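# Cap the tube and stand it in the rack

## Task

Turn the cap onto the tube until it will not turn further, then place the capped tube upright in the rack; it only counts if the cap and tube stay in place without the robot holding them, and at the end both hands must have released everything and moved away.

## Robot and tools

Robot: two arms, left_arm and right_arm, facing each other across a table. left_arm's base is on the +y side; the names do not refer to image sides. Each arm ends in an identical five-finger right hand, so every hand number and axis means the same thing on both arms. Wrist cameras are cam_left_wrist and cam_right_wrist, both 616x616 fisheye.

Scene frame: origin on the table top midway between the arm bases, z = 0 at the table surface, +z up. Results give each hand point's position in metres and orientation as quat wxyz in this frame, plus velocities (m/s, rad/s). Printed positions can be a little off, especially at long reach.

Hand point: a point 0.05 m in front of the palm, where index pad and thumb tip meet in a pinch. Its own axes: +z along the straight fingers, +y out of the palm, +x across the palm toward the little finger. Straight fingers extend 0.06 to 0.07 m past it along +z. A wrist bracket on the little-finger side juts 0.03 m beyond the point along +y and 0.11 m across the palm and can collide. With the thumb turned in front of the palm the hand can wrap objects 0.035 to 0.08 m wide; turn the thumb before reaching the object.

Row layout (used by execute_actions and move): always 28 numbers in [-1, 1], both arms even if one is idle. First left_arm: dx, dy, dz, rx, ry, rz, then left_gripper: little, ring, middle, index, thumb_bend, thumb_turn, force_limit, speed. Then the same 14 for right_arm and right_gripper. dx..rz are an offset, not a pose: a target relative to the hand point's measured pose at the start of the action, expressed in the hand point's own axes; 1.0 equals 0.6 m of travel or 180 degrees, and rx, ry, rz form a single rotation vector. Finger values: +1 straight/open, -1 curled shut. thumb_turn +1 is beside the palm, -1 opposite the fingers. A pinch is roughly index -0.22, thumb_bend -0.75, thumb_turn -0.57. force_limit maps -1..+1 to about 0..10 N fingertip force (0..15 N for the two thumb motors) and only stops closing motors. speed maps -1..+1 to nearly zero..full (full travel in 0.6 s). For gentle grips close at speed -0.9 or lower. Hand numbers are absolute targets, never 'no change': to keep a hand as is, resend its last eight numbers (or, before any were sent, its hand_measured six plus hand_force_limit and hand_speed).

execute_actions(actions): a list of actions; each action is a list of up to 15 rows, one row per 1/30 s step, the last row repeated to fill 15 steps. All rows of an action are offsets from that action's start pose, not from the previous row. The first action's start pose is the last pose reported in this scene. An empty list just returns state and images.

move(target, speed, stop_force, blocking): target is one 28-number row whose offsets count from the pose in the latest result showing one; each hand point travels a straight line there, all arms finishing together, 0.5 to 10 s. speed is m/s, 0.002 to 0.5 (default 0.25); rotation is capped at twice that in rad/s. stop_force, 9 to 40 N, one value for both arms: an arm's path ends when its wrist sensor feels that much extra push against its motion for 2 steps, then it backs up 2 steps and holds. Use it with very low speed for contact; don't rely on it while the hand rotates, and omit it when leaving a surface. blocking=false returns after 0.5 s; check with wait(0); it cannot be combined with stop_force, and no other motion is accepted until the move is reported finished.

wait(seconds): 0 to 10, arms hold last command. stop(): brakes a running move. zoom_image(camera, region): region [x0, y0, x1, y1] in pixels, at most 504x504. show_instructions(): shows the reference pages. finished_scene(scene): ends the current scene, given its number; irreversible, and the goal must already hold.

Per control step the commanded pose is clipped to 100 mm and 16 degrees from the measured pose, so large offsets need several actions; an arm stops at its last clipped pose. Motion lags commands by about 0.17 s.

Results: state line per arm; 'Hand target' is the pose being driven toward; 'pose unreachable' means the clearance check altered that arm's command; HELD in step readings marks a held-back step. The 'move:' line reports done, off_target, moving, held, contact or fault, plus limits (paced = clipped pose, held = blocked steps, after which the arm may jump fast), and distance to target. hand_measured, hand_stopped_by (moving, target, force, stalled, fault) and hand_load_n list the six motors in send order; a slipped grip shows as loads near 0. Wrist force and torque are in the hand point axes, saturate near 50 N, carry a few newtons of offset and noise, and point from a pressed surface back into the arm. MOTOR HOT warns from 70 °C; 85 °C brakes the arm for minutes.

Avoid: commanding a stiff arm past a firm contact (fault stop); contact torque reaching joint limits of 139 N m (shoulder, elbow) or 26 N m (wrist joints), or any outside force of 150 N, which freezes that arm for 10 s; arms striking or pressing on each other anywhere; dropping or slamming items; pushing anything off the table. Loose objects may get nudged occasionally. Fast, smooth, low-effort motion is preferred.

Each tool is called as name(argument=value, ...), one argument or row to a line, values as JSON.

Reference images:

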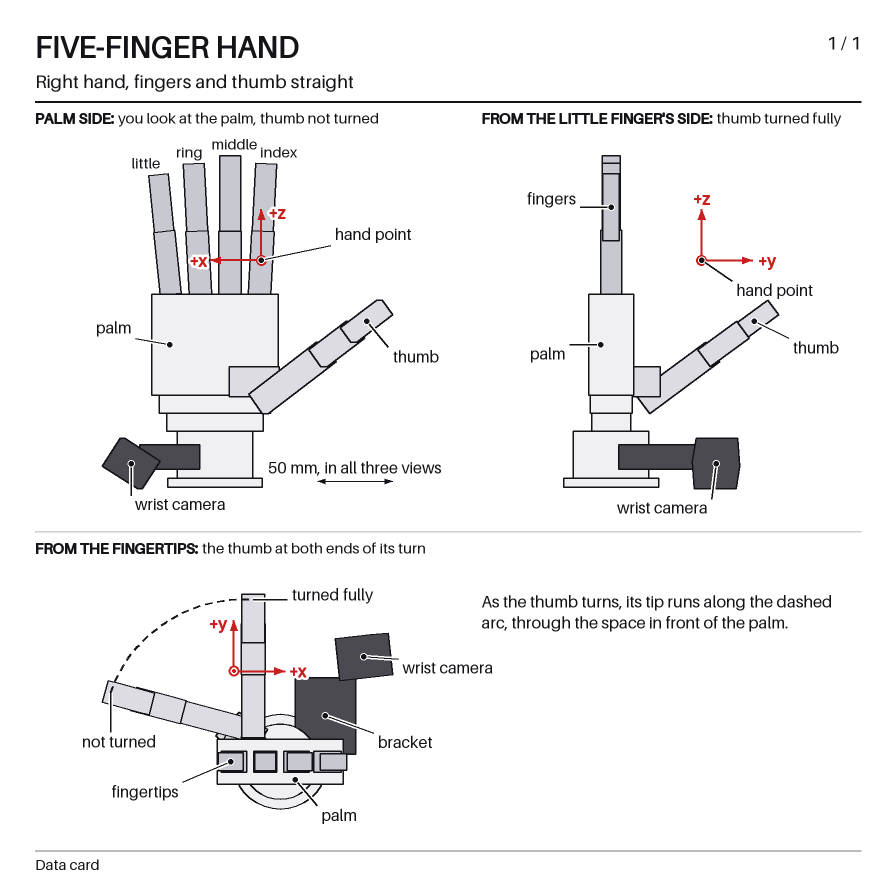

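## Session

execute_actions(
  actions=[],
)

Scene clock: 0.00 s.
left_arm: end_effector_position=(+0.2271, +0.4867, +0.4793) hand_measured=(+1.000, +1.000, +1.000, +1.000, +1.000, +1.000) hand_load_n=(+0.0, +0.0, +0.0, +0.0, +0.0, +0.0) hand_stopped_by=(target, target, target, target, target, target) hand_force_limit=0.00 hand_speed=-0.80 end_effector_quat_wxyz=(-0.006, +0.369, +0.929, -0.013) end_effector_velocity=(+0.000, -0.000, -0.000) end_effector_angular_velocity=(-0.001, -0.000, -0.000) | right_arm: end_effector_position=(+0.1119, -0.2899, +0.4725) hand_measured=(+1.000, +1.000, +1.000, +1.000, +1.000, +1.000) hand_load_n=(+0.0, +0.0, +0.0, +0.0, +0.0, +0.0) hand_stopped_by=(target, target, target, target, target, target) hand_force_limit=0.00 hand_speed=-0.80 end_effector_quat_wxyz=(-0.021, -0.365, +0.931, -0.015) end_effector_velocity=(+0.000, +0.000, +0.000) end_effector_angular_velocity=(+0.001, -0.002, +0.000)
Joint positions: left_arm=[ 0.53  -1.722  1.331  1.953  1.598 -1.903] | right_arm=[-1.18  -1.699  1.344  1.97   1.598 -1.861]
Joint velocities: left_arm=[-0.     0.    -0.    -0.001  0.     0.   ] | right_arm=[-0.     0.    -0.002 -0.    -0.    -0.   ]
Motor temperatures (°C, as the motors report them): left_arm=[22 23 23 28 36 28] | right_arm=[23 23 25 33 35 31]
Wrist force (N, on the end effector, along its own x y z axes, offset not removed): no reading
Wrist torque (N m, same axes, about the end effector's origin, offset not removed): no reading
Hand target (left_arm): +0.227, +0.487, +0.479; -0.006, +0.369, +0.929, -0.013
Hand target (right_arm): +0.112, -0.290, +0.472; -0.021, -0.365, +0.931, -0.015

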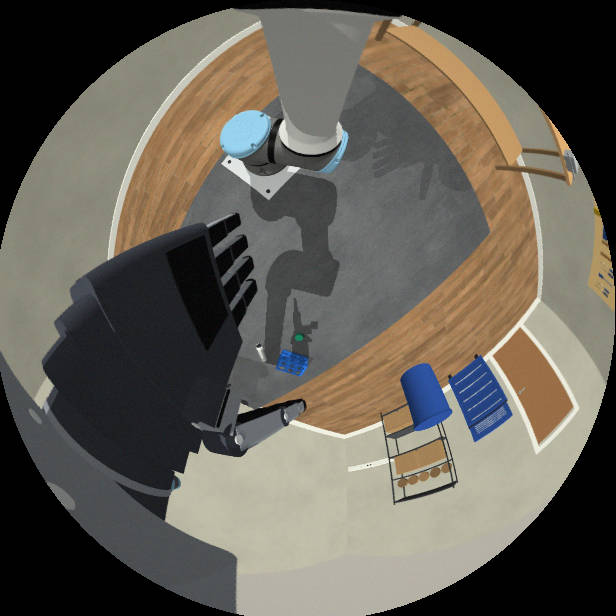

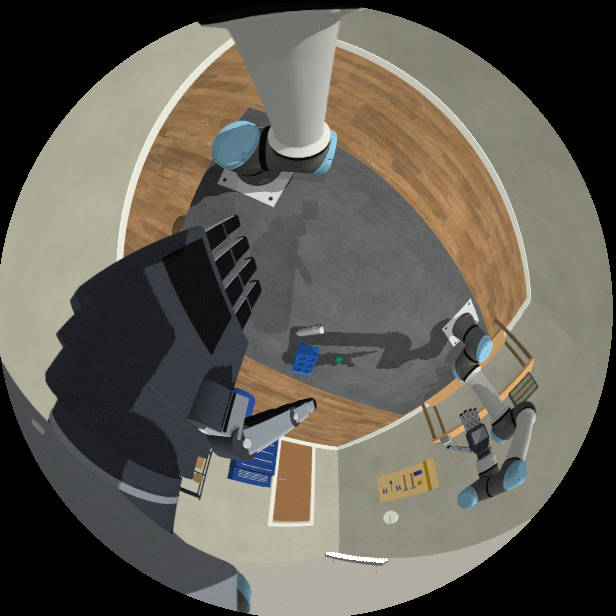

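zoom_image(
  camera="cam_right_wrist",
  region=[270,300,370,400],
)

zoom_image(
  camera="cam_left_wrist",
  region=[240,310,340,410],
)

Region (270, 300, 370, 400) of cam_right_wrist's 616x616 image, scaled by 5.040, with more detail than that image has.

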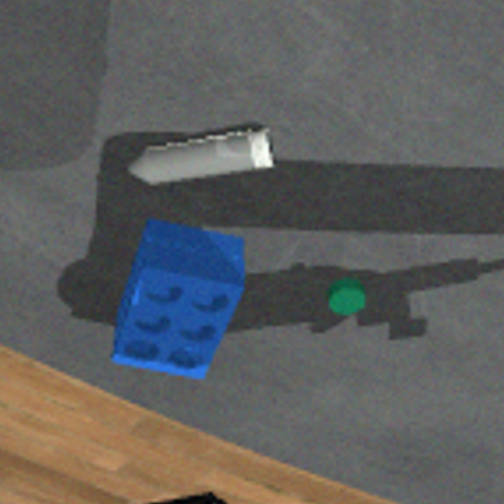

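Region (240, 310, 340, 410) of cam_left_wrist's 616x616 image, scaled by 5.040, with more detail than that image has.

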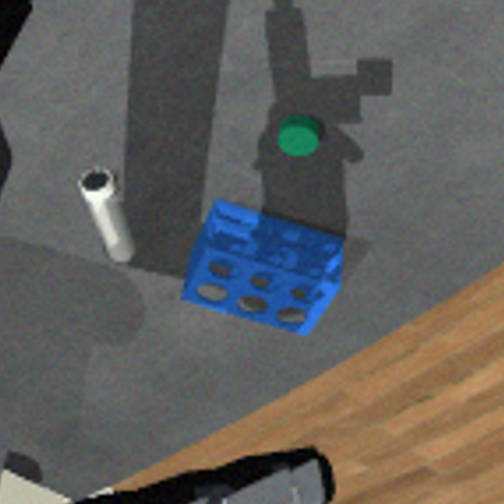

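move(
  target=[-0.68,-0.131,0.55,0.197,-0.298,-0.572,-1,-1,0.3,0.3,0.3,-1,0,0.5,-0.603,-0.105,0.533,0.235,-0.243,-0.468,0.3,0.3,0.3,0.3,0.3,-1,0,0.5],
  speed=0.35,
)

Scene clock: 57.40 s.
left_arm: end_effector_position=(+0.4626, +0.1429, +0.1510) hand_measured=(-1.000, -1.000, +0.300, +0.300, +0.300, -1.000) hand_load_n=(+0.0, +0.0, +0.0, +0.0, +0.0, +0.0) hand_stopped_by=(target, target, target, target, target, target) hand_force_limit=0.00 hand_speed=0.50 end_effector_quat_wxyz=(-0.251, +0.513, -0.727, +0.381) end_effector_velocity=(+0.001, -0.001, -0.001) end_effector_angular_velocity=(-0.001, +0.001, +0.006) | right_arm: end_effector_position=(+0.4115, -0.1057, +0.1361) hand_measured=(+0.300, +0.300, +0.300, +0.300, +0.300, -1.000) hand_load_n=(+0.0, +0.0, +0.0, +0.0, +0.0, +0.0) hand_stopped_by=(target, target, target, target, target, target) hand_force_limit=0.00 hand_speed=0.50 end_effector_quat_wxyz=(+0.402, -0.831, +0.342, -0.174) end_effector_velocity=(+0.001, +0.001, -0.001) end_effector_angular_velocity=(+0.001, -0.003, +0.005)
Joint positions: left_arm=[ 0.486 -1.062  1.363  0.479  0.978 -3.679] | right_arm=[-1.145 -1.263  1.661  0.284  1.351 -3.335]
Joint velocities: left_arm=[-0.001  0.006 -0.005  0.003 -0.004 -0.006] | right_arm=[-0.001  0.002  0.    -0.005 -0.004 -0.004]
Motor temperatures (°C, as the motors report them): left_arm=[22 23 23 28 36 28] | right_arm=[23 23 25 33 35 31]
Wrist force (N, on the end effector, along its own x y z axes, offset not removed): left_arm=[-1.2 4.2 -3.3] | right_arm=[-5.2 -1.5 1.5]
Wrist torque (N m, same axes, about the end effector's origin, offset not removed): left_arm=[1.02 0.17 -0.07] | right_arm=[-0.36 0.91 -0.28]
Hand target (left_arm): +0.463, +0.143, +0.151; +0.251, -0.513, +0.727, -0.381
Hand target (right_arm): +0.412, -0.106, +0.136; -0.403, +0.831, -0.342, +0.174
Off the commanded pose (left_arm): 0.001 m, 0 deg.
Off the commanded pose (right_arm): 0.001 m, 0 deg.
move: done
camera_calibration (this result's frames):
cam_left_wrist: T_world_to_cam=[[-0.51815, 0.289021, -0.804977, 0.322941], [-0.0736928, 0.922588, 0.378683, -0.154789], [0.852109, 0.255536, -0.45674, -0.228577], [0, 0, 0, 1]] pos_world=[0.350698, 0.107879, 0.214175]
cam_right_wrist: T_world_to_cam=[[-0.533239, -0.321621, -0.782442, 0.29994], [-0.836993, 0.334924, 0.432746, 0.31823], [0.122879, 0.885655, -0.447789, 0.229041], [0, 0, 0, 1]] pos_world=[0.398152, -0.212967, 0.199535]

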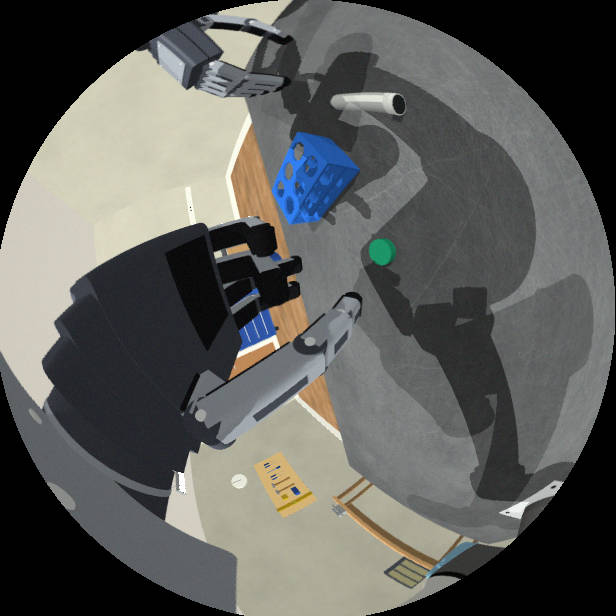

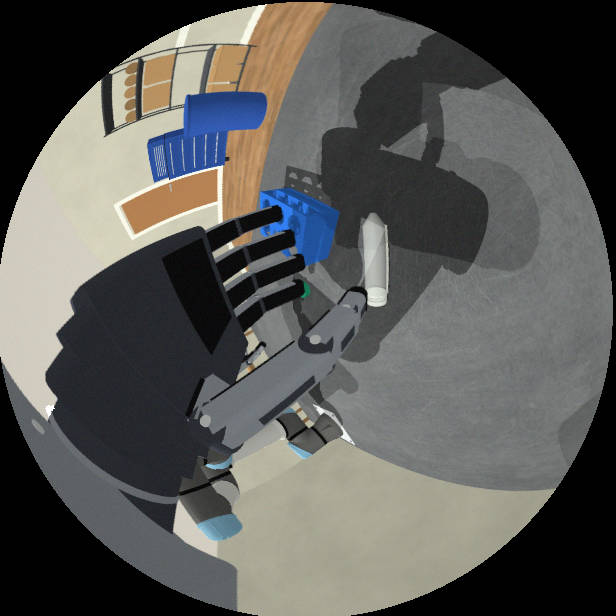

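move(
  target=[-0.001,0.1,0.12,0,0,0,-1,-1,0.45,0.45,0.6,-1,0,0.5,-0.015,0.073,0.112,0,0,0,0.4,0.4,0.4,0.4,0.6,-1,0,0.5],
)

zoom_image(
  camera="cam_left_wrist",
  region=[220,40,500,360],
)

zoom_image(
  camera="cam_right_wrist",
  region=[220,150,460,390],
)

Scene clock: 80.87 s.
left_arm: end_effector_position=(+0.4839, +0.1332, +0.0604) hand_measured=(-1.000, -1.000, +0.450, +0.450, +0.600, -1.000) hand_load_n=(+0.0, +0.0, +0.0, +0.0, +0.0, +0.0) hand_stopped_by=(target, target, target, target, target, target) hand_force_limit=0.00 hand_speed=0.50 end_effector_quat_wxyz=(-0.251, +0.513, -0.727, +0.381) end_effector_velocity=(+0.001, +0.000, -0.001) end_effector_angular_velocity=(-0.000, -0.000, +0.001) | right_arm: end_effector_position=(+0.4243, -0.0818, +0.0603) hand_measured=(+0.400, +0.400, +0.400, +0.400, +0.600, -1.000) hand_load_n=(+0.0, +0.0, +0.0, +0.0, +0.0, +0.0) hand_stopped_by=(target, target, target, target, target, target) hand_force_limit=0.00 hand_speed=0.50 end_effector_quat_wxyz=(+0.402, -0.831, +0.342, -0.174) end_effector_velocity=(+0.001, +0.000, -0.001) end_effector_angular_velocity=(-0.001, -0.001, -0.000)
Joint positions: left_arm=[ 0.515 -0.935  1.403  0.299  0.999 -3.655] | right_arm=[-1.112 -1.124  1.677  0.125  1.377 -3.313]
Joint velocities: left_arm=[ 0.002  0.003 -0.001 -0.003  0.     0.001] | right_arm=[ 0.001  0.003 -0.001 -0.002  0.002 -0.001]
Motor temperatures (°C, as the motors report them): left_arm=[22 23 23 28 36 28] | right_arm=[23 23 25 33 35 31]
Wrist force (N, on the end effector, along its own x y z axes, offset not removed): left_arm=[-2.4 3.0 1.1] | right_arm=[-3.4 0.8 -2.2]
Wrist torque (N m, same axes, about the end effector's origin, offset not removed): left_arm=[0.67 0.23 -0.17] | right_arm=[0.33 0.51 0.03]
Hand target (left_arm): +0.484, +0.133, +0.060; +0.251, -0.513, +0.727, -0.381
Hand target (right_arm): +0.424, -0.082, +0.060; -0.402, +0.831, -0.342, +0.174
Off the commanded pose (left_arm): 0.000 m, 0 deg.
Off the commanded pose (right_arm): 0.000 m, 0 deg.
move: done
camera_calibration (this result's frames):
cam_left_wrist: T_world_to_cam=[[-0.51817, 0.289064, -0.804948, 0.263835], [-0.0736956, 0.922564, 0.378741, -0.109997], [0.852097, 0.255573, -0.456742, -0.285666], [0, 0, 0, 1]] pos_world=[0.37202, 0.0982225, 0.123558]
cam_right_wrist: T_world_to_cam=[[-0.533244, -0.321634, -0.782434, 0.255157], [-0.836991, 0.334924, 0.432749, 0.353778], [0.122869, 0.885651, -0.447801, 0.172385], [0, 0, 0, 1]] pos_world=[0.410989, -0.189094, 0.123741]

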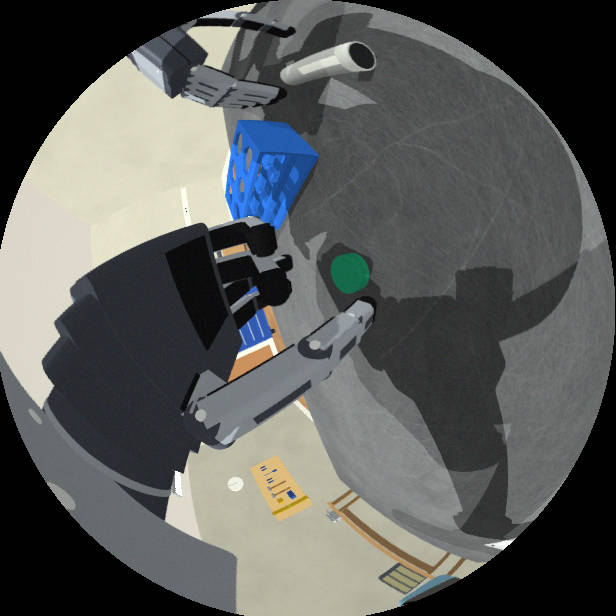

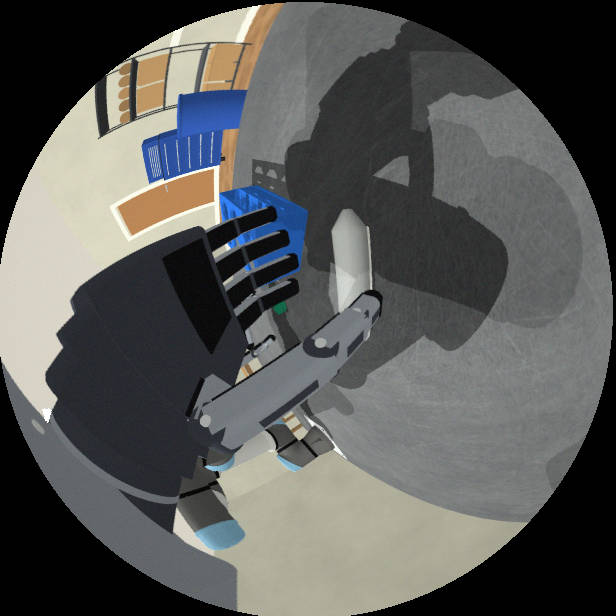

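Region (220, 40, 500, 360) of cam_left_wrist's 616x616 image, scaled by 1.575, with more detail than that image has; it fills the left 441 columns of this view, and the rest is white.

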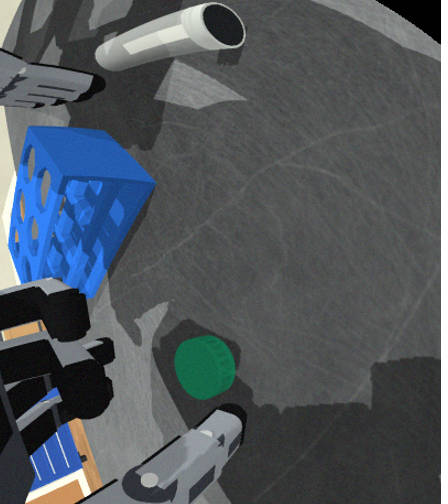

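Region (220, 150, 460, 390) of cam_right_wrist's 616x616 image, scaled by 2.100, with more detail than that image has.

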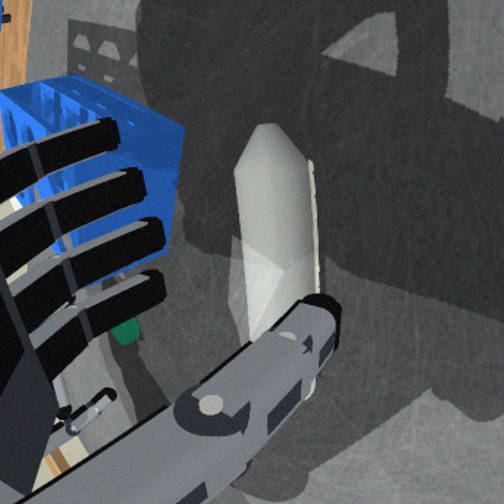

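move(
  target=[0,0.038,0.027,0,0,0,0.5,0.5,0.45,0.45,0.6,-1,0,0.5,0,0.034,0.027,0,0,0,0.4,0.4,0.4,0.4,0.6,-1,0,0.5],
  speed=0.03,
  stop_force=10,
)

Scene clock: 92.93 s.
left_arm: end_effector_position=(+0.4836, +0.1326, +0.0325) hand_measured=(+0.500, +0.500, +0.450, +0.450, +0.600, -1.000) hand_load_n=(+0.0, +0.0, +0.0, +0.0, +0.0, +0.0) hand_stopped_by=(target, target, target, target, target, target) hand_force_limit=0.00 hand_speed=0.50 end_effector_quat_wxyz=(-0.251, +0.513, -0.727, +0.381) end_effector_velocity=(-0.001, -0.001, -0.002) end_effector_angular_velocity=(+0.000, -0.000, -0.002) | right_arm: end_effector_position=(+0.4247, -0.0819, +0.0344) hand_measured=(+0.400, +0.400, +0.400, +0.400, +0.600, -1.000) hand_load_n=(+0.0, +0.0, +0.0, +0.0, +0.0, +0.0) hand_stopped_by=(target, target, target, target, target, target) hand_force_limit=0.00 hand_speed=0.50 end_effector_quat_wxyz=(+0.402, -0.831, +0.342, -0.174) end_effector_velocity=(+0.000, -0.000, -0.001) end_effector_angular_velocity=(-0.000, -0.000, -0.001)
Joint positions: left_arm=[ 0.514 -0.903  1.427  0.243  0.998 -3.656] | right_arm=[-1.112 -1.09   1.702  0.066  1.376 -3.314]
Joint velocities: left_arm=[-0.002  0.002  0.001 -0.003 -0.    -0.   ] | right_arm=[-0.     0.002  0.001 -0.003  0.001  0.   ]
Motor temperatures (°C, as the motors report them): left_arm=[22 23 23 28 36 28] | right_arm=[23 23 25 33 35 31]
Wrist force (N, on the end effector, along its own x y z axes, offset not removed): left_arm=[-4.4 2.4 -1.6] | right_arm=[-4.3 1.2 1.5]
Wrist torque (N m, same axes, about the end effector's origin, offset not removed): left_arm=[0.51 0.63 -0.18] | right_arm=[0.11 0.56 -0.04]
Hand target (left_arm): +0.484, +0.133, +0.032; +0.251, -0.513, +0.727, -0.381
Hand target (right_arm): +0.425, -0.082, +0.034; -0.402, +0.831, -0.342, +0.174
Off the commanded pose (left_arm): 0.000 m, 0 deg.
Off the commanded pose (right_arm): 0.000 m, 0 deg.
move: done
camera_calibration (this result's frames):
cam_left_wrist: T_world_to_cam=[[-0.518177, 0.289057, -0.804946, 0.241425], [-0.0736998, 0.922565, 0.378737, -0.0989413], [0.852092, 0.255577, -0.456749, -0.29788], [0, 0, 0, 1]] pos_world=[0.37163, 0.0976258, 0.0957504]
cam_right_wrist: T_world_to_cam=[[-0.533245, -0.321643, -0.782429, 0.235084], [-0.836991, 0.334922, 0.43275, 0.365345], [0.122862, 0.885648, -0.447808, 0.160844], [0, 0, 0, 1]] pos_world=[0.411386, -0.1892, 0.097861]

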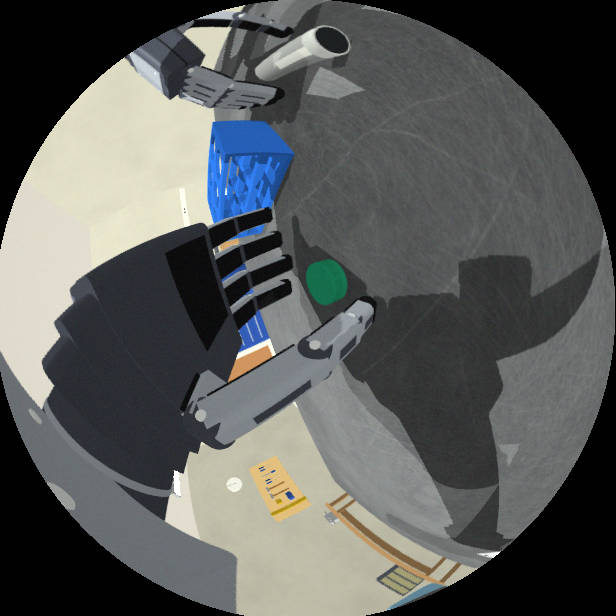

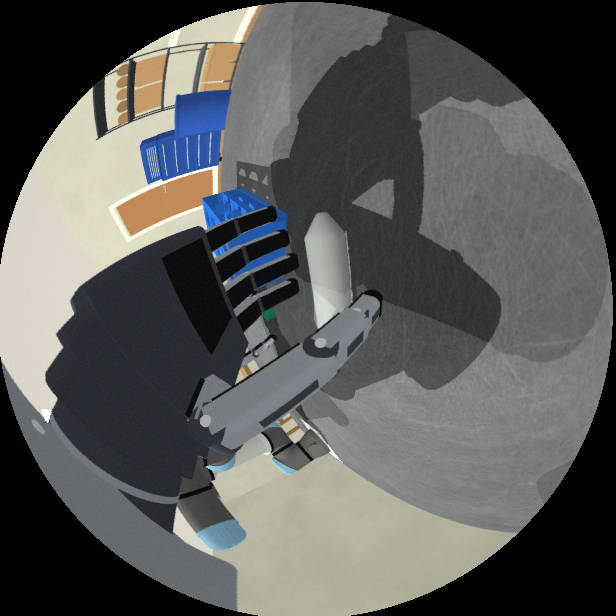

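move(
  target=[0,0.009,0.017,0,0,0,0.5,0.5,0.3,0.3,0.35,-1,0,-0.5,0,0.011,0.012,0,0,0,0.3,0.3,0.3,0.3,0.35,-1,0,-0.5],
  speed=0.01,
  stop_force=10,
)

Scene clock: 101.00 s.
left_arm: end_effector_position=(+0.4882, +0.1306, +0.0225) hand_measured=(+0.500, +0.500, +0.300, +0.300, +0.350, -1.000) hand_load_n=(+0.0, +0.0, -3.5, +0.0, +0.0, +0.0) hand_stopped_by=(target, target, target, target, target, target) hand_force_limit=0.00 hand_speed=-0.50 end_effector_quat_wxyz=(-0.251, +0.513, -0.727, +0.381) end_effector_velocity=(-0.002, -0.001, +0.001) end_effector_angular_velocity=(+0.001, +0.000, -0.003) | right_arm: end_effector_position=(+0.4259, -0.0809, +0.0248) hand_measured=(+0.300, +0.300, +0.300, +0.300, +0.350, -1.000) hand_load_n=(+0.0, +0.0, -0.5, +0.0, +0.0, +0.0) hand_stopped_by=(target, target, target, target, target, target) hand_force_limit=0.00 hand_speed=-0.50 end_effector_quat_wxyz=(+0.402, -0.831, +0.342, -0.174) end_effector_velocity=(+0.000, +0.000, +0.000) end_effector_angular_velocity=(+0.001, +0.000, +0.000)
Joint positions: left_arm=[ 0.52  -0.882  1.419  0.227  1.002 -3.651] | right_arm=[-1.112 -1.073  1.705  0.046  1.377 -3.313]
Joint velocities: left_arm=[-0.003 -0.001  0.     0.002 -0.     0.   ] | right_arm=[ 0.     0.    -0.001  0.001 -0.     0.001]
Motor temperatures (°C, as the motors report them): left_arm=[22 23 23 28 36 28] | right_arm=[23 23 25 33 35 31]
Wrist force (N, on the end effector, along its own x y z axes, offset not removed): left_arm=[-0.9 -10.7 -6.9] | right_arm=[-3.2 -3.9 -0.5]
Wrist torque (N m, same axes, about the end effector's origin, offset not removed): left_arm=[0.15 -0.07 -0.26] | right_arm=[-0.53 0.49 -0.26]
Hand target (left_arm): +0.488, +0.131, +0.023; +0.251, -0.513, +0.727, -0.381
Hand target (right_arm): +0.426, -0.081, +0.025; -0.402, +0.831, -0.342, +0.174
Off the commanded pose (left_arm): 0.000 m, 0 deg.
Off the commanded pose (right_arm): 0.000 m, 0 deg.
move: contact (left_arm)
camera_calibration (this result's frames):
cam_left_wrist: T_world_to_cam=[[-0.518051, 0.288874, -0.805093, 0.23634], [-0.0737924, 0.922641, 0.378534, -0.0928742], [0.852161, 0.25551, -0.456658, -0.305956], [0, 0, 0, 1]] pos_world=[0.376307, 0.0955917, 0.0857149]
cam_right_wrist: T_world_to_cam=[[-0.533222, -0.321628, -0.782451, 0.228574], [-0.837005, 0.334911, 0.432733, 0.37019], [0.122873, 0.885658, -0.447786, 0.155471], [0, 0, 0, 1]] pos_world=[0.412629, -0.188159, 0.0882724]

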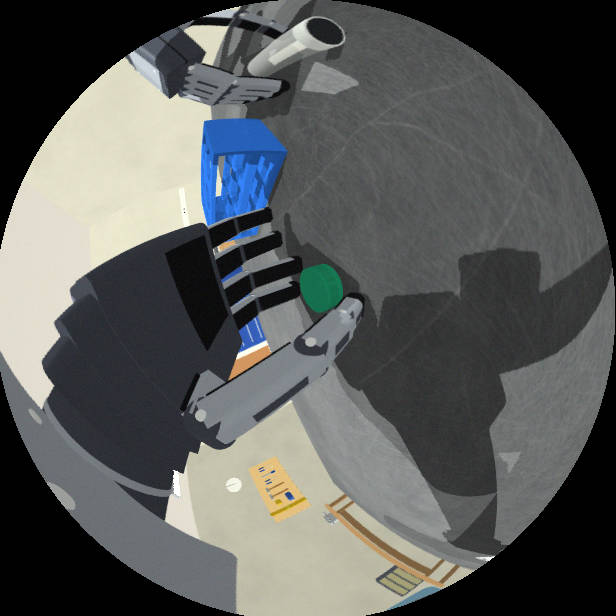

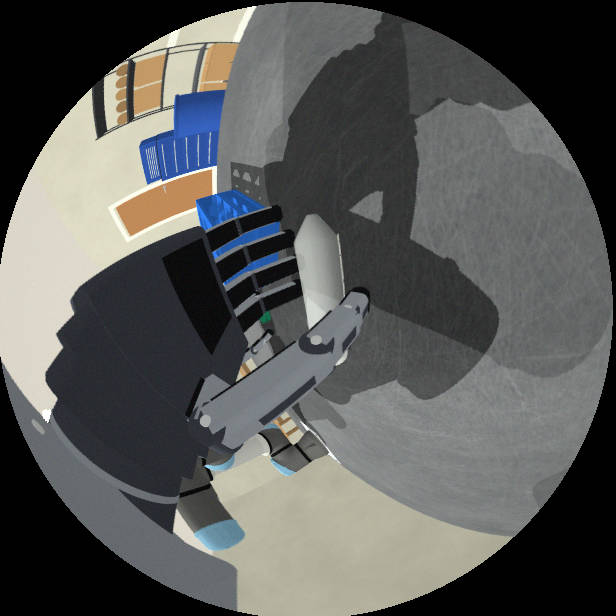

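move(
  target=[0,-0.001,-0.001,0.03,0,0,0.5,0.5,0.3,0.3,0.2,-1,0,-0.5,0,0,0,0.035,0,0,0.3,0.3,0.3,0.3,0.15,-1,0,-0.5],
  speed=0.05,
)

move(
  target=[0,0,0,0,0,0,0.5,0.5,-0.2,-0.2,0.2,-1,0.2,-0.9,0,0,0,0,0,0,0.3,0.3,-0.3,-0.3,0.15,-1,0.2,-0.9],
)

Scene clock: 109.37 s.
left_arm: end_effector_position=(+0.4881, +0.1306, +0.0234) hand_measured=(+0.500, +0.500, +0.300, +0.300, +0.200, -1.000) hand_load_n=(+0.0, +0.0, +0.0, +0.0, +0.0, +0.0) hand_stopped_by=(target, target, target, target, target, target) hand_force_limit=0.00 hand_speed=-0.50 end_effector_quat_wxyz=(-0.275, +0.501, -0.708, +0.415) end_effector_velocity=(+0.000, -0.000, +0.000) end_effector_angular_velocity=(-0.005, -0.010, -0.000) | right_arm: end_effector_position=(+0.4259, -0.0809, +0.0248) hand_measured=(+0.300, +0.300, +0.300, +0.300, +0.150, -1.000) hand_load_n=(+0.0, +0.0, +0.0, +0.0, +0.0, +0.0) hand_stopped_by=(target, target, target, target, target, target) hand_force_limit=0.00 hand_speed=-0.50 end_effector_quat_wxyz=(+0.447, -0.808, +0.332, -0.193) end_effector_velocity=(-0.001, -0.000, -0.001) end_effector_angular_velocity=(+0.008, -0.007, -0.000)
Joint positions: left_arm=[ 0.497 -0.914  1.506  0.083  0.941 -3.613] | right_arm=[-1.124 -1.113  1.81  -0.127  1.349 -3.299]
Joint velocities: left_arm=[-0.002 -0.003  0.009 -0.018 -0.006  0.005] | right_arm=[-0.002 -0.003  0.013 -0.02  -0.003  0.003]
Motor temperatures (°C, as the motors report them): left_arm=[22 23 23 28 36 28] | right_arm=[23 23 25 33 35 31]
Wrist force (N, on the end effector, along its own x y z axes, offset not removed): left_arm=[-0.1 -3.5 -3.8] | right_arm=[-1.6 0.0 0.7]
Wrist torque (N m, same axes, about the end effector's origin, offset not removed): left_arm=[-0.19 -0.11 0.03] | right_arm=[-0.01 0.21 -0.05]
Hand target (left_arm): +0.488, +0.131, +0.023; +0.275, -0.501, +0.708, -0.415
Hand target (right_arm): +0.426, -0.081, +0.025; -0.447, +0.808, -0.332, +0.193
Off the commanded pose (left_arm): 0.000 m, 0 deg.
Off the commanded pose (right_arm): 0.000 m, 0 deg.
move: done
camera_calibration (this result's frames):
cam_left_wrist: T_world_to_cam=[[-0.446087, 0.260696, -0.85618, 0.20669], [-0.107504, 0.934103, 0.340434, -0.0774148], [0.888509, 0.243906, -0.388665, -0.32329], [0, 0, 0, 1]] pos_world=[0.371125, 0.0972826, 0.0776668]
cam_right_wrist: T_world_to_cam=[[-0.469891, -0.260086, -0.843539, 0.208079], [-0.869355, 0.302039, 0.391145, 0.382329], [0.15305, 0.91713, -0.368032, 0.143186], [0, 0, 0, 1]] pos_world=[0.408239, -0.19268, 0.078674]

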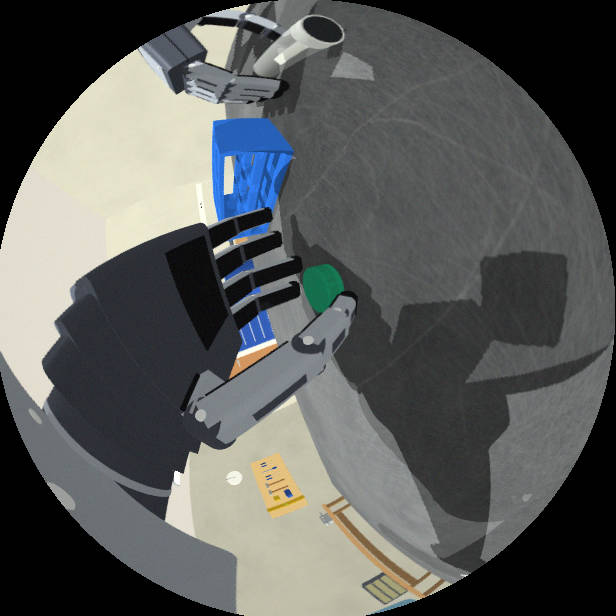

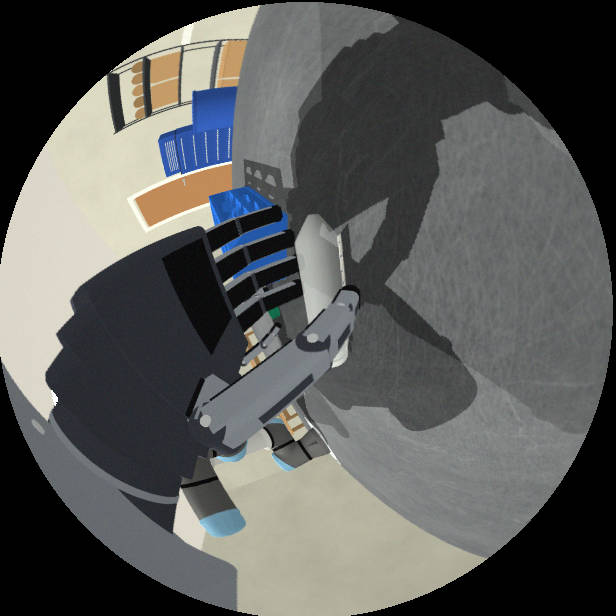

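Scene clock: 112.00 s.
left_arm: end_effector_position=(+0.4881, +0.1306, +0.0234) hand_measured=(+0.500, +0.500, -0.026, -0.058, +0.204, -1.000) hand_load_n=(+0.0, +0.0, +2.5, +7.0, +7.0, -0.5) hand_stopped_by=(target, target, force, force, target, target) hand_force_limit=0.20 hand_speed=-0.90 end_effector_quat_wxyz=(-0.275, +0.501, -0.708, +0.415) end_effector_velocity=(-0.000, -0.000, -0.000) end_effector_angular_velocity=(+0.000, +0.000, -0.001) | right_arm: end_effector_position=(+0.4259, -0.0809, +0.0248) hand_measured=(+0.300, +0.300, -0.064, -0.098, +0.156, -1.000) hand_load_n=(+0.0, +0.0, +3.0, +6.5, +10.0, -1.5) hand_stopped_by=(target, target, force, force, target, target) hand_force_limit=0.20 hand_speed=-0.90 end_effector_quat_wxyz=(+0.447, -0.808, +0.332, -0.193) end_effector_velocity=(-0.000, +0.000, +0.000) end_effector_angular_velocity=(+0.000, +0.000, -0.000)
Joint positions: left_arm=[ 0.497 -0.914  1.506  0.083  0.941 -3.613] | right_arm=[-1.124 -1.113  1.81  -0.127  1.349 -3.299]
Joint velocities: left_arm=[-0.  0. -0.  0.  0.  0.] | right_arm=[ 0.    -0.    -0.     0.001  0.     0.001]
Motor temperatures (°C, as the motors report them): left_arm=[22 23 23 28 36 28] | right_arm=[23 23 25 33 35 31]
Wrist force (N, on the end effector, along its own x y z axes, offset not removed): left_arm=[-2.4 -4.2 -3.4] | right_arm=[-1.5 0.4 -1.3]
Wrist torque (N m, same axes, about the end effector's origin, offset not removed): left_arm=[0.27 0.17 -0.44] | right_arm=[0.18 0.36 0.24]
Hand target (left_arm): +0.488, +0.131, +0.023; +0.275, -0.501, +0.708, -0.415
Hand target (right_arm): +0.426, -0.081, +0.025; -0.447, +0.808, -0.332, +0.193
Off the commanded pose (left_arm): 0.000 m, 0 deg.
Off the commanded pose (right_arm): 0.000 m, 0 deg.
move: done
camera_calibration (this result's frames):
cam_left_wrist: T_world_to_cam=[[-0.446081, 0.260676, -0.856189, 0.206702], [-0.107512, 0.934109, 0.340414, -0.0774071], [0.888512, 0.243903, -0.388662, -0.323292], [0, 0, 0, 1]] pos_world=[0.371132, 0.0972763, 0.0776748]
cam_right_wrist: T_world_to_cam=[[-0.469901, -0.260064, -0.84354, 0.208091], [-0.869342, 0.302077, 0.391144, 0.382351], [0.153092, 0.917124, -0.368032, 0.143181], [0, 0, 0, 1]] pos_world=[0.408256, -0.192698, 0.0786744]

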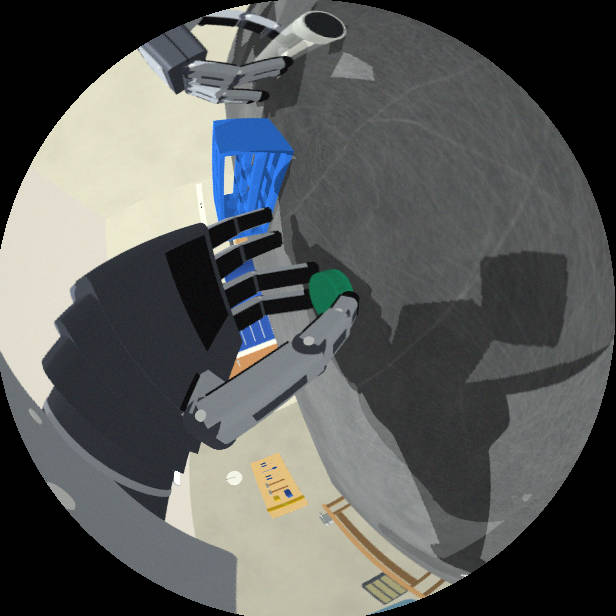

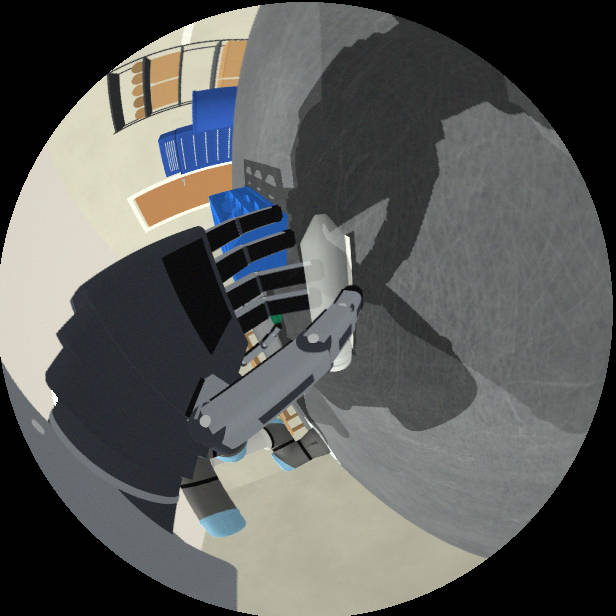

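move(
  target=[0,0,0,0,0,0,0.6,0.6,0.12,0.12,0.35,-1,0.2,0,0,-0.04,-0.025,0,0,0,0.3,0.3,-0.35,-0.3,0.15,-1,0.2,-0.9],
  speed=0.05,
)

move(
  target=[0,0.007,0.003,0.025,0,0,0.6,0.6,0.12,0.12,0.35,-1,0.2,0,0,-0.17,-0.13,0,0,0,0.3,0.3,-0.35,-0.3,0.15,-1,0.2,-0.9],
  speed=0.1,
  stop_force=10,
)

zoom_image(
  camera="cam_left_wrist",
  region=[260,230,400,370],
)

Scene clock: 130.07 s.
left_arm: end_effector_position=(+0.4881, +0.1306, +0.0234) hand_measured=(+0.600, +0.600, +0.120, +0.120, +0.350, -1.000) hand_load_n=(+0.0, +0.0, +0.0, +0.0, +0.0, +0.0) hand_stopped_by=(target, target, target, target, target, target) hand_force_limit=0.20 hand_speed=0.00 end_effector_quat_wxyz=(-0.275, +0.501, -0.708, +0.415) end_effector_velocity=(-0.001, -0.000, -0.000) end_effector_angular_velocity=(+0.001, +0.000, -0.001) | right_arm: end_effector_position=(+0.4256, -0.0807, +0.0529) hand_measured=(+0.300, +0.300, -0.072, -0.098, +0.156, -1.000) hand_load_n=(+0.0, +0.0, +6.0, +5.5, +11.0, +0.0) hand_stopped_by=(target, target, force, force, target, target) hand_force_limit=0.20 hand_speed=-0.90 end_effector_quat_wxyz=(+0.447, -0.808, +0.332, -0.193) end_effector_velocity=(-0.000, -0.000, +0.002) end_effector_angular_velocity=(-0.001, -0.001, +0.000)
Joint positions: left_arm=[ 0.497 -0.914  1.506  0.083  0.941 -3.613] | right_arm=[-1.124 -1.155  1.785 -0.061  1.35  -3.298]
Joint velocities: left_arm=[-0.001  0.     0.001  0.    -0.     0.   ] | right_arm=[ 0.    -0.003 -0.001  0.004  0.    -0.001]
Motor temperatures (°C, as the motors report them): left_arm=[22 23 23 28 36 28] | right_arm=[23 23 25 33 35 31]
Wrist force (N, on the end effector, along its own x y z axes, offset not removed): left_arm=[-0.4 -2.4 1.0] | right_arm=[-0.8 2.5 3.3]
Wrist torque (N m, same axes, about the end effector's origin, offset not removed): left_arm=[-0.19 -0.16 -0.08] | right_arm=[0.19 0.10 0.24]
Hand target (left_arm): +0.488, +0.131, +0.023; +0.275, -0.501, +0.708, -0.415
Hand target (right_arm): +0.426, -0.081, +0.053; -0.447, +0.808, -0.332, +0.193
Off the commanded pose (left_arm): 0.000 m, 0 deg.
Off the commanded pose (right_arm): 0.000 m, 0 deg.
move: done
camera_calibration (this result's frames):
cam_left_wrist: T_world_to_cam=[[-0.446087, 0.260689, -0.856182, 0.206694], [-0.10751, 0.934104, 0.340429, -0.0774077], [0.888509, 0.243909, -0.388665, -0.323294], [0, 0, 0, 1]] pos_world=[0.371131, 0.097278, 0.0776669]
cam_right_wrist: T_world_to_cam=[[-0.469908, -0.260041, -0.843543, 0.231673], [-0.869337, 0.30208, 0.391154, 0.370985], [0.153101, 0.91713, -0.368013, 0.153396], [0, 0, 0, 1]] pos_world=[0.407891, -0.192507, 0.106766]

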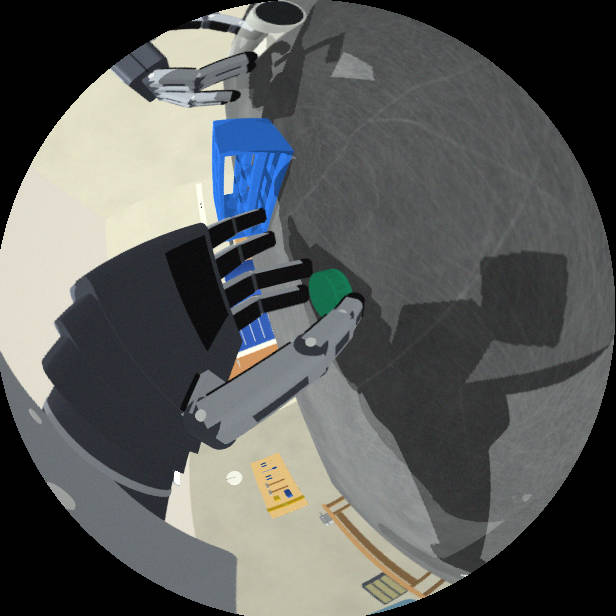

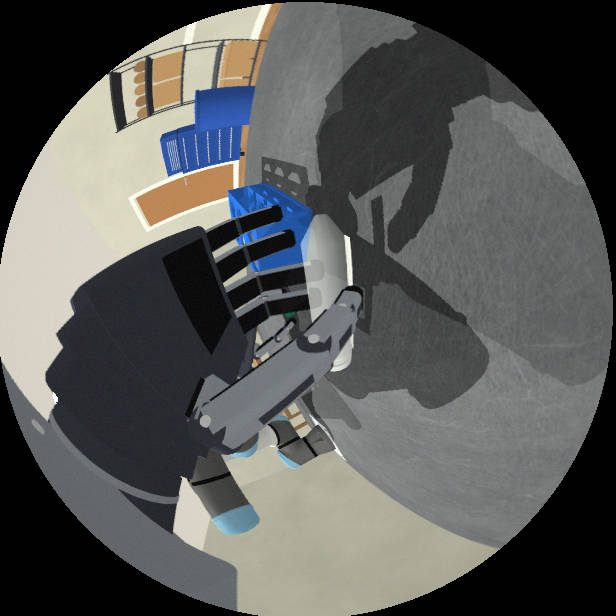

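Scene clock: 131.80 s.
left_arm: end_effector_position=(+0.4879, +0.1307, +0.0215) hand_measured=(+0.600, +0.600, +0.120, +0.120, +0.350, -1.000) hand_load_n=(+0.0, +0.0, +0.0, +0.0, +0.0, +0.0) hand_stopped_by=(target, target, target, target, target, target) hand_force_limit=0.20 hand_speed=0.00 end_effector_quat_wxyz=(-0.283, +0.496, -0.701, +0.427) end_effector_velocity=(+0.000, +0.001, +0.000) end_effector_angular_velocity=(-0.000, +0.000, +0.001) | right_arm: end_effector_position=(+0.4154, -0.0883, +0.1804) hand_measured=(+0.300, +0.300, -0.072, -0.098, +0.156, -1.000) hand_load_n=(+0.0, +0.0, +6.0, +5.5, +11.0, +0.0) hand_stopped_by=(target, target, force, force, target, target) hand_force_limit=0.20 hand_speed=-0.90 end_effector_quat_wxyz=(+0.447, -0.808, +0.332, -0.193) end_effector_velocity=(-0.000, -0.000, +0.001) end_effector_angular_velocity=(-0.002, +0.001, -0.000)
Joint positions: left_arm=[ 0.488 -0.922  1.538  0.025  0.919 -3.597] | right_arm=[-1.127 -1.323  1.652  0.241  1.346 -3.3  ]
Joint velocities: left_arm=[ 0.001 -0.    -0.     0.     0.    -0.   ] | right_arm=[-0.    -0.001 -0.003  0.006  0.001 -0.001]
Motor temperatures (°C, as the motors report them): left_arm=[22 23 23 28 36 28] | right_arm=[23 23 25 33 35 31]
Wrist force (N, on the end effector, along its own x y z axes, offset not removed): left_arm=[-2.1 -5.9 -9.9] | right_arm=[-3.9 -2.1 1.0]
Wrist torque (N m, same axes, about the end effector's origin, offset not removed): left_arm=[0.15 0.32 -0.12] | right_arm=[-0.15 0.67 -0.21]
Hand target (left_arm): +0.488, +0.131, +0.022; +0.283, -0.496, +0.701, -0.427
Hand target (right_arm): +0.415, -0.088, +0.181; -0.447, +0.808, -0.332, +0.193
Off the commanded pose (left_arm): 0.003 m, 3 deg.
Off the commanded pose (right_arm): 0.000 m, 0 deg.
move: contact (left_arm)
camera_calibration (this result's frames):
cam_left_wrist: T_world_to_cam=[[-0.419324, 0.250227, -0.872671, 0.193648], [-0.11887, 0.937854, 0.326035, -0.0714703], [0.900021, 0.240449, -0.36352, -0.32952], [0, 0, 0, 1]] pos_world=[0.36928, 0.0978054, 0.0725056]
cam_right_wrist: T_world_to_cam=[[-0.469897, -0.260018, -0.843556, 0.332454], [-0.869341, 0.302077, 0.391147, 0.31455], [0.153113, 0.917137, -0.367989, 0.208864], [0, 0, 0, 1]] pos_world=[0.397691, -0.200131, 0.234267]

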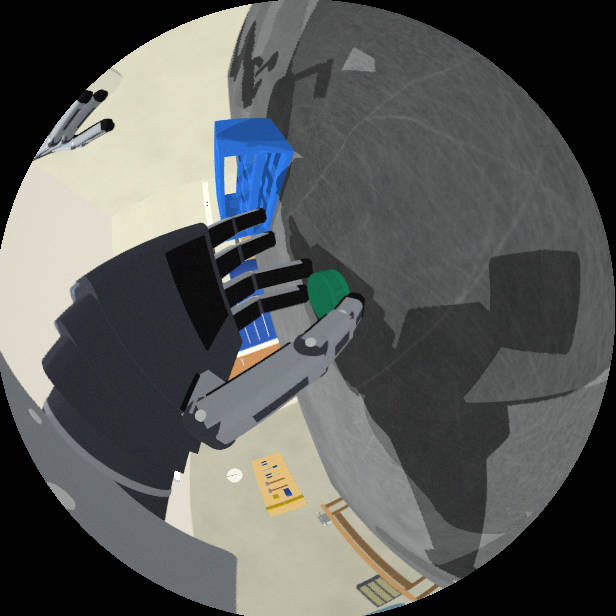

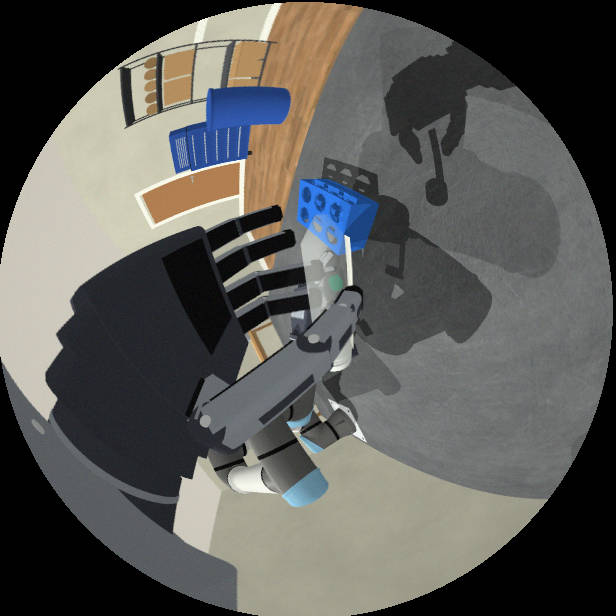

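Region (260, 230, 400, 370) of cam_left_wrist's 616x616 image, scaled by 3.600, with more detail than that image has.

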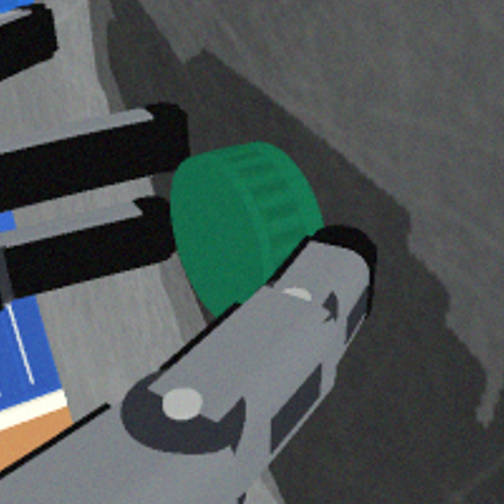

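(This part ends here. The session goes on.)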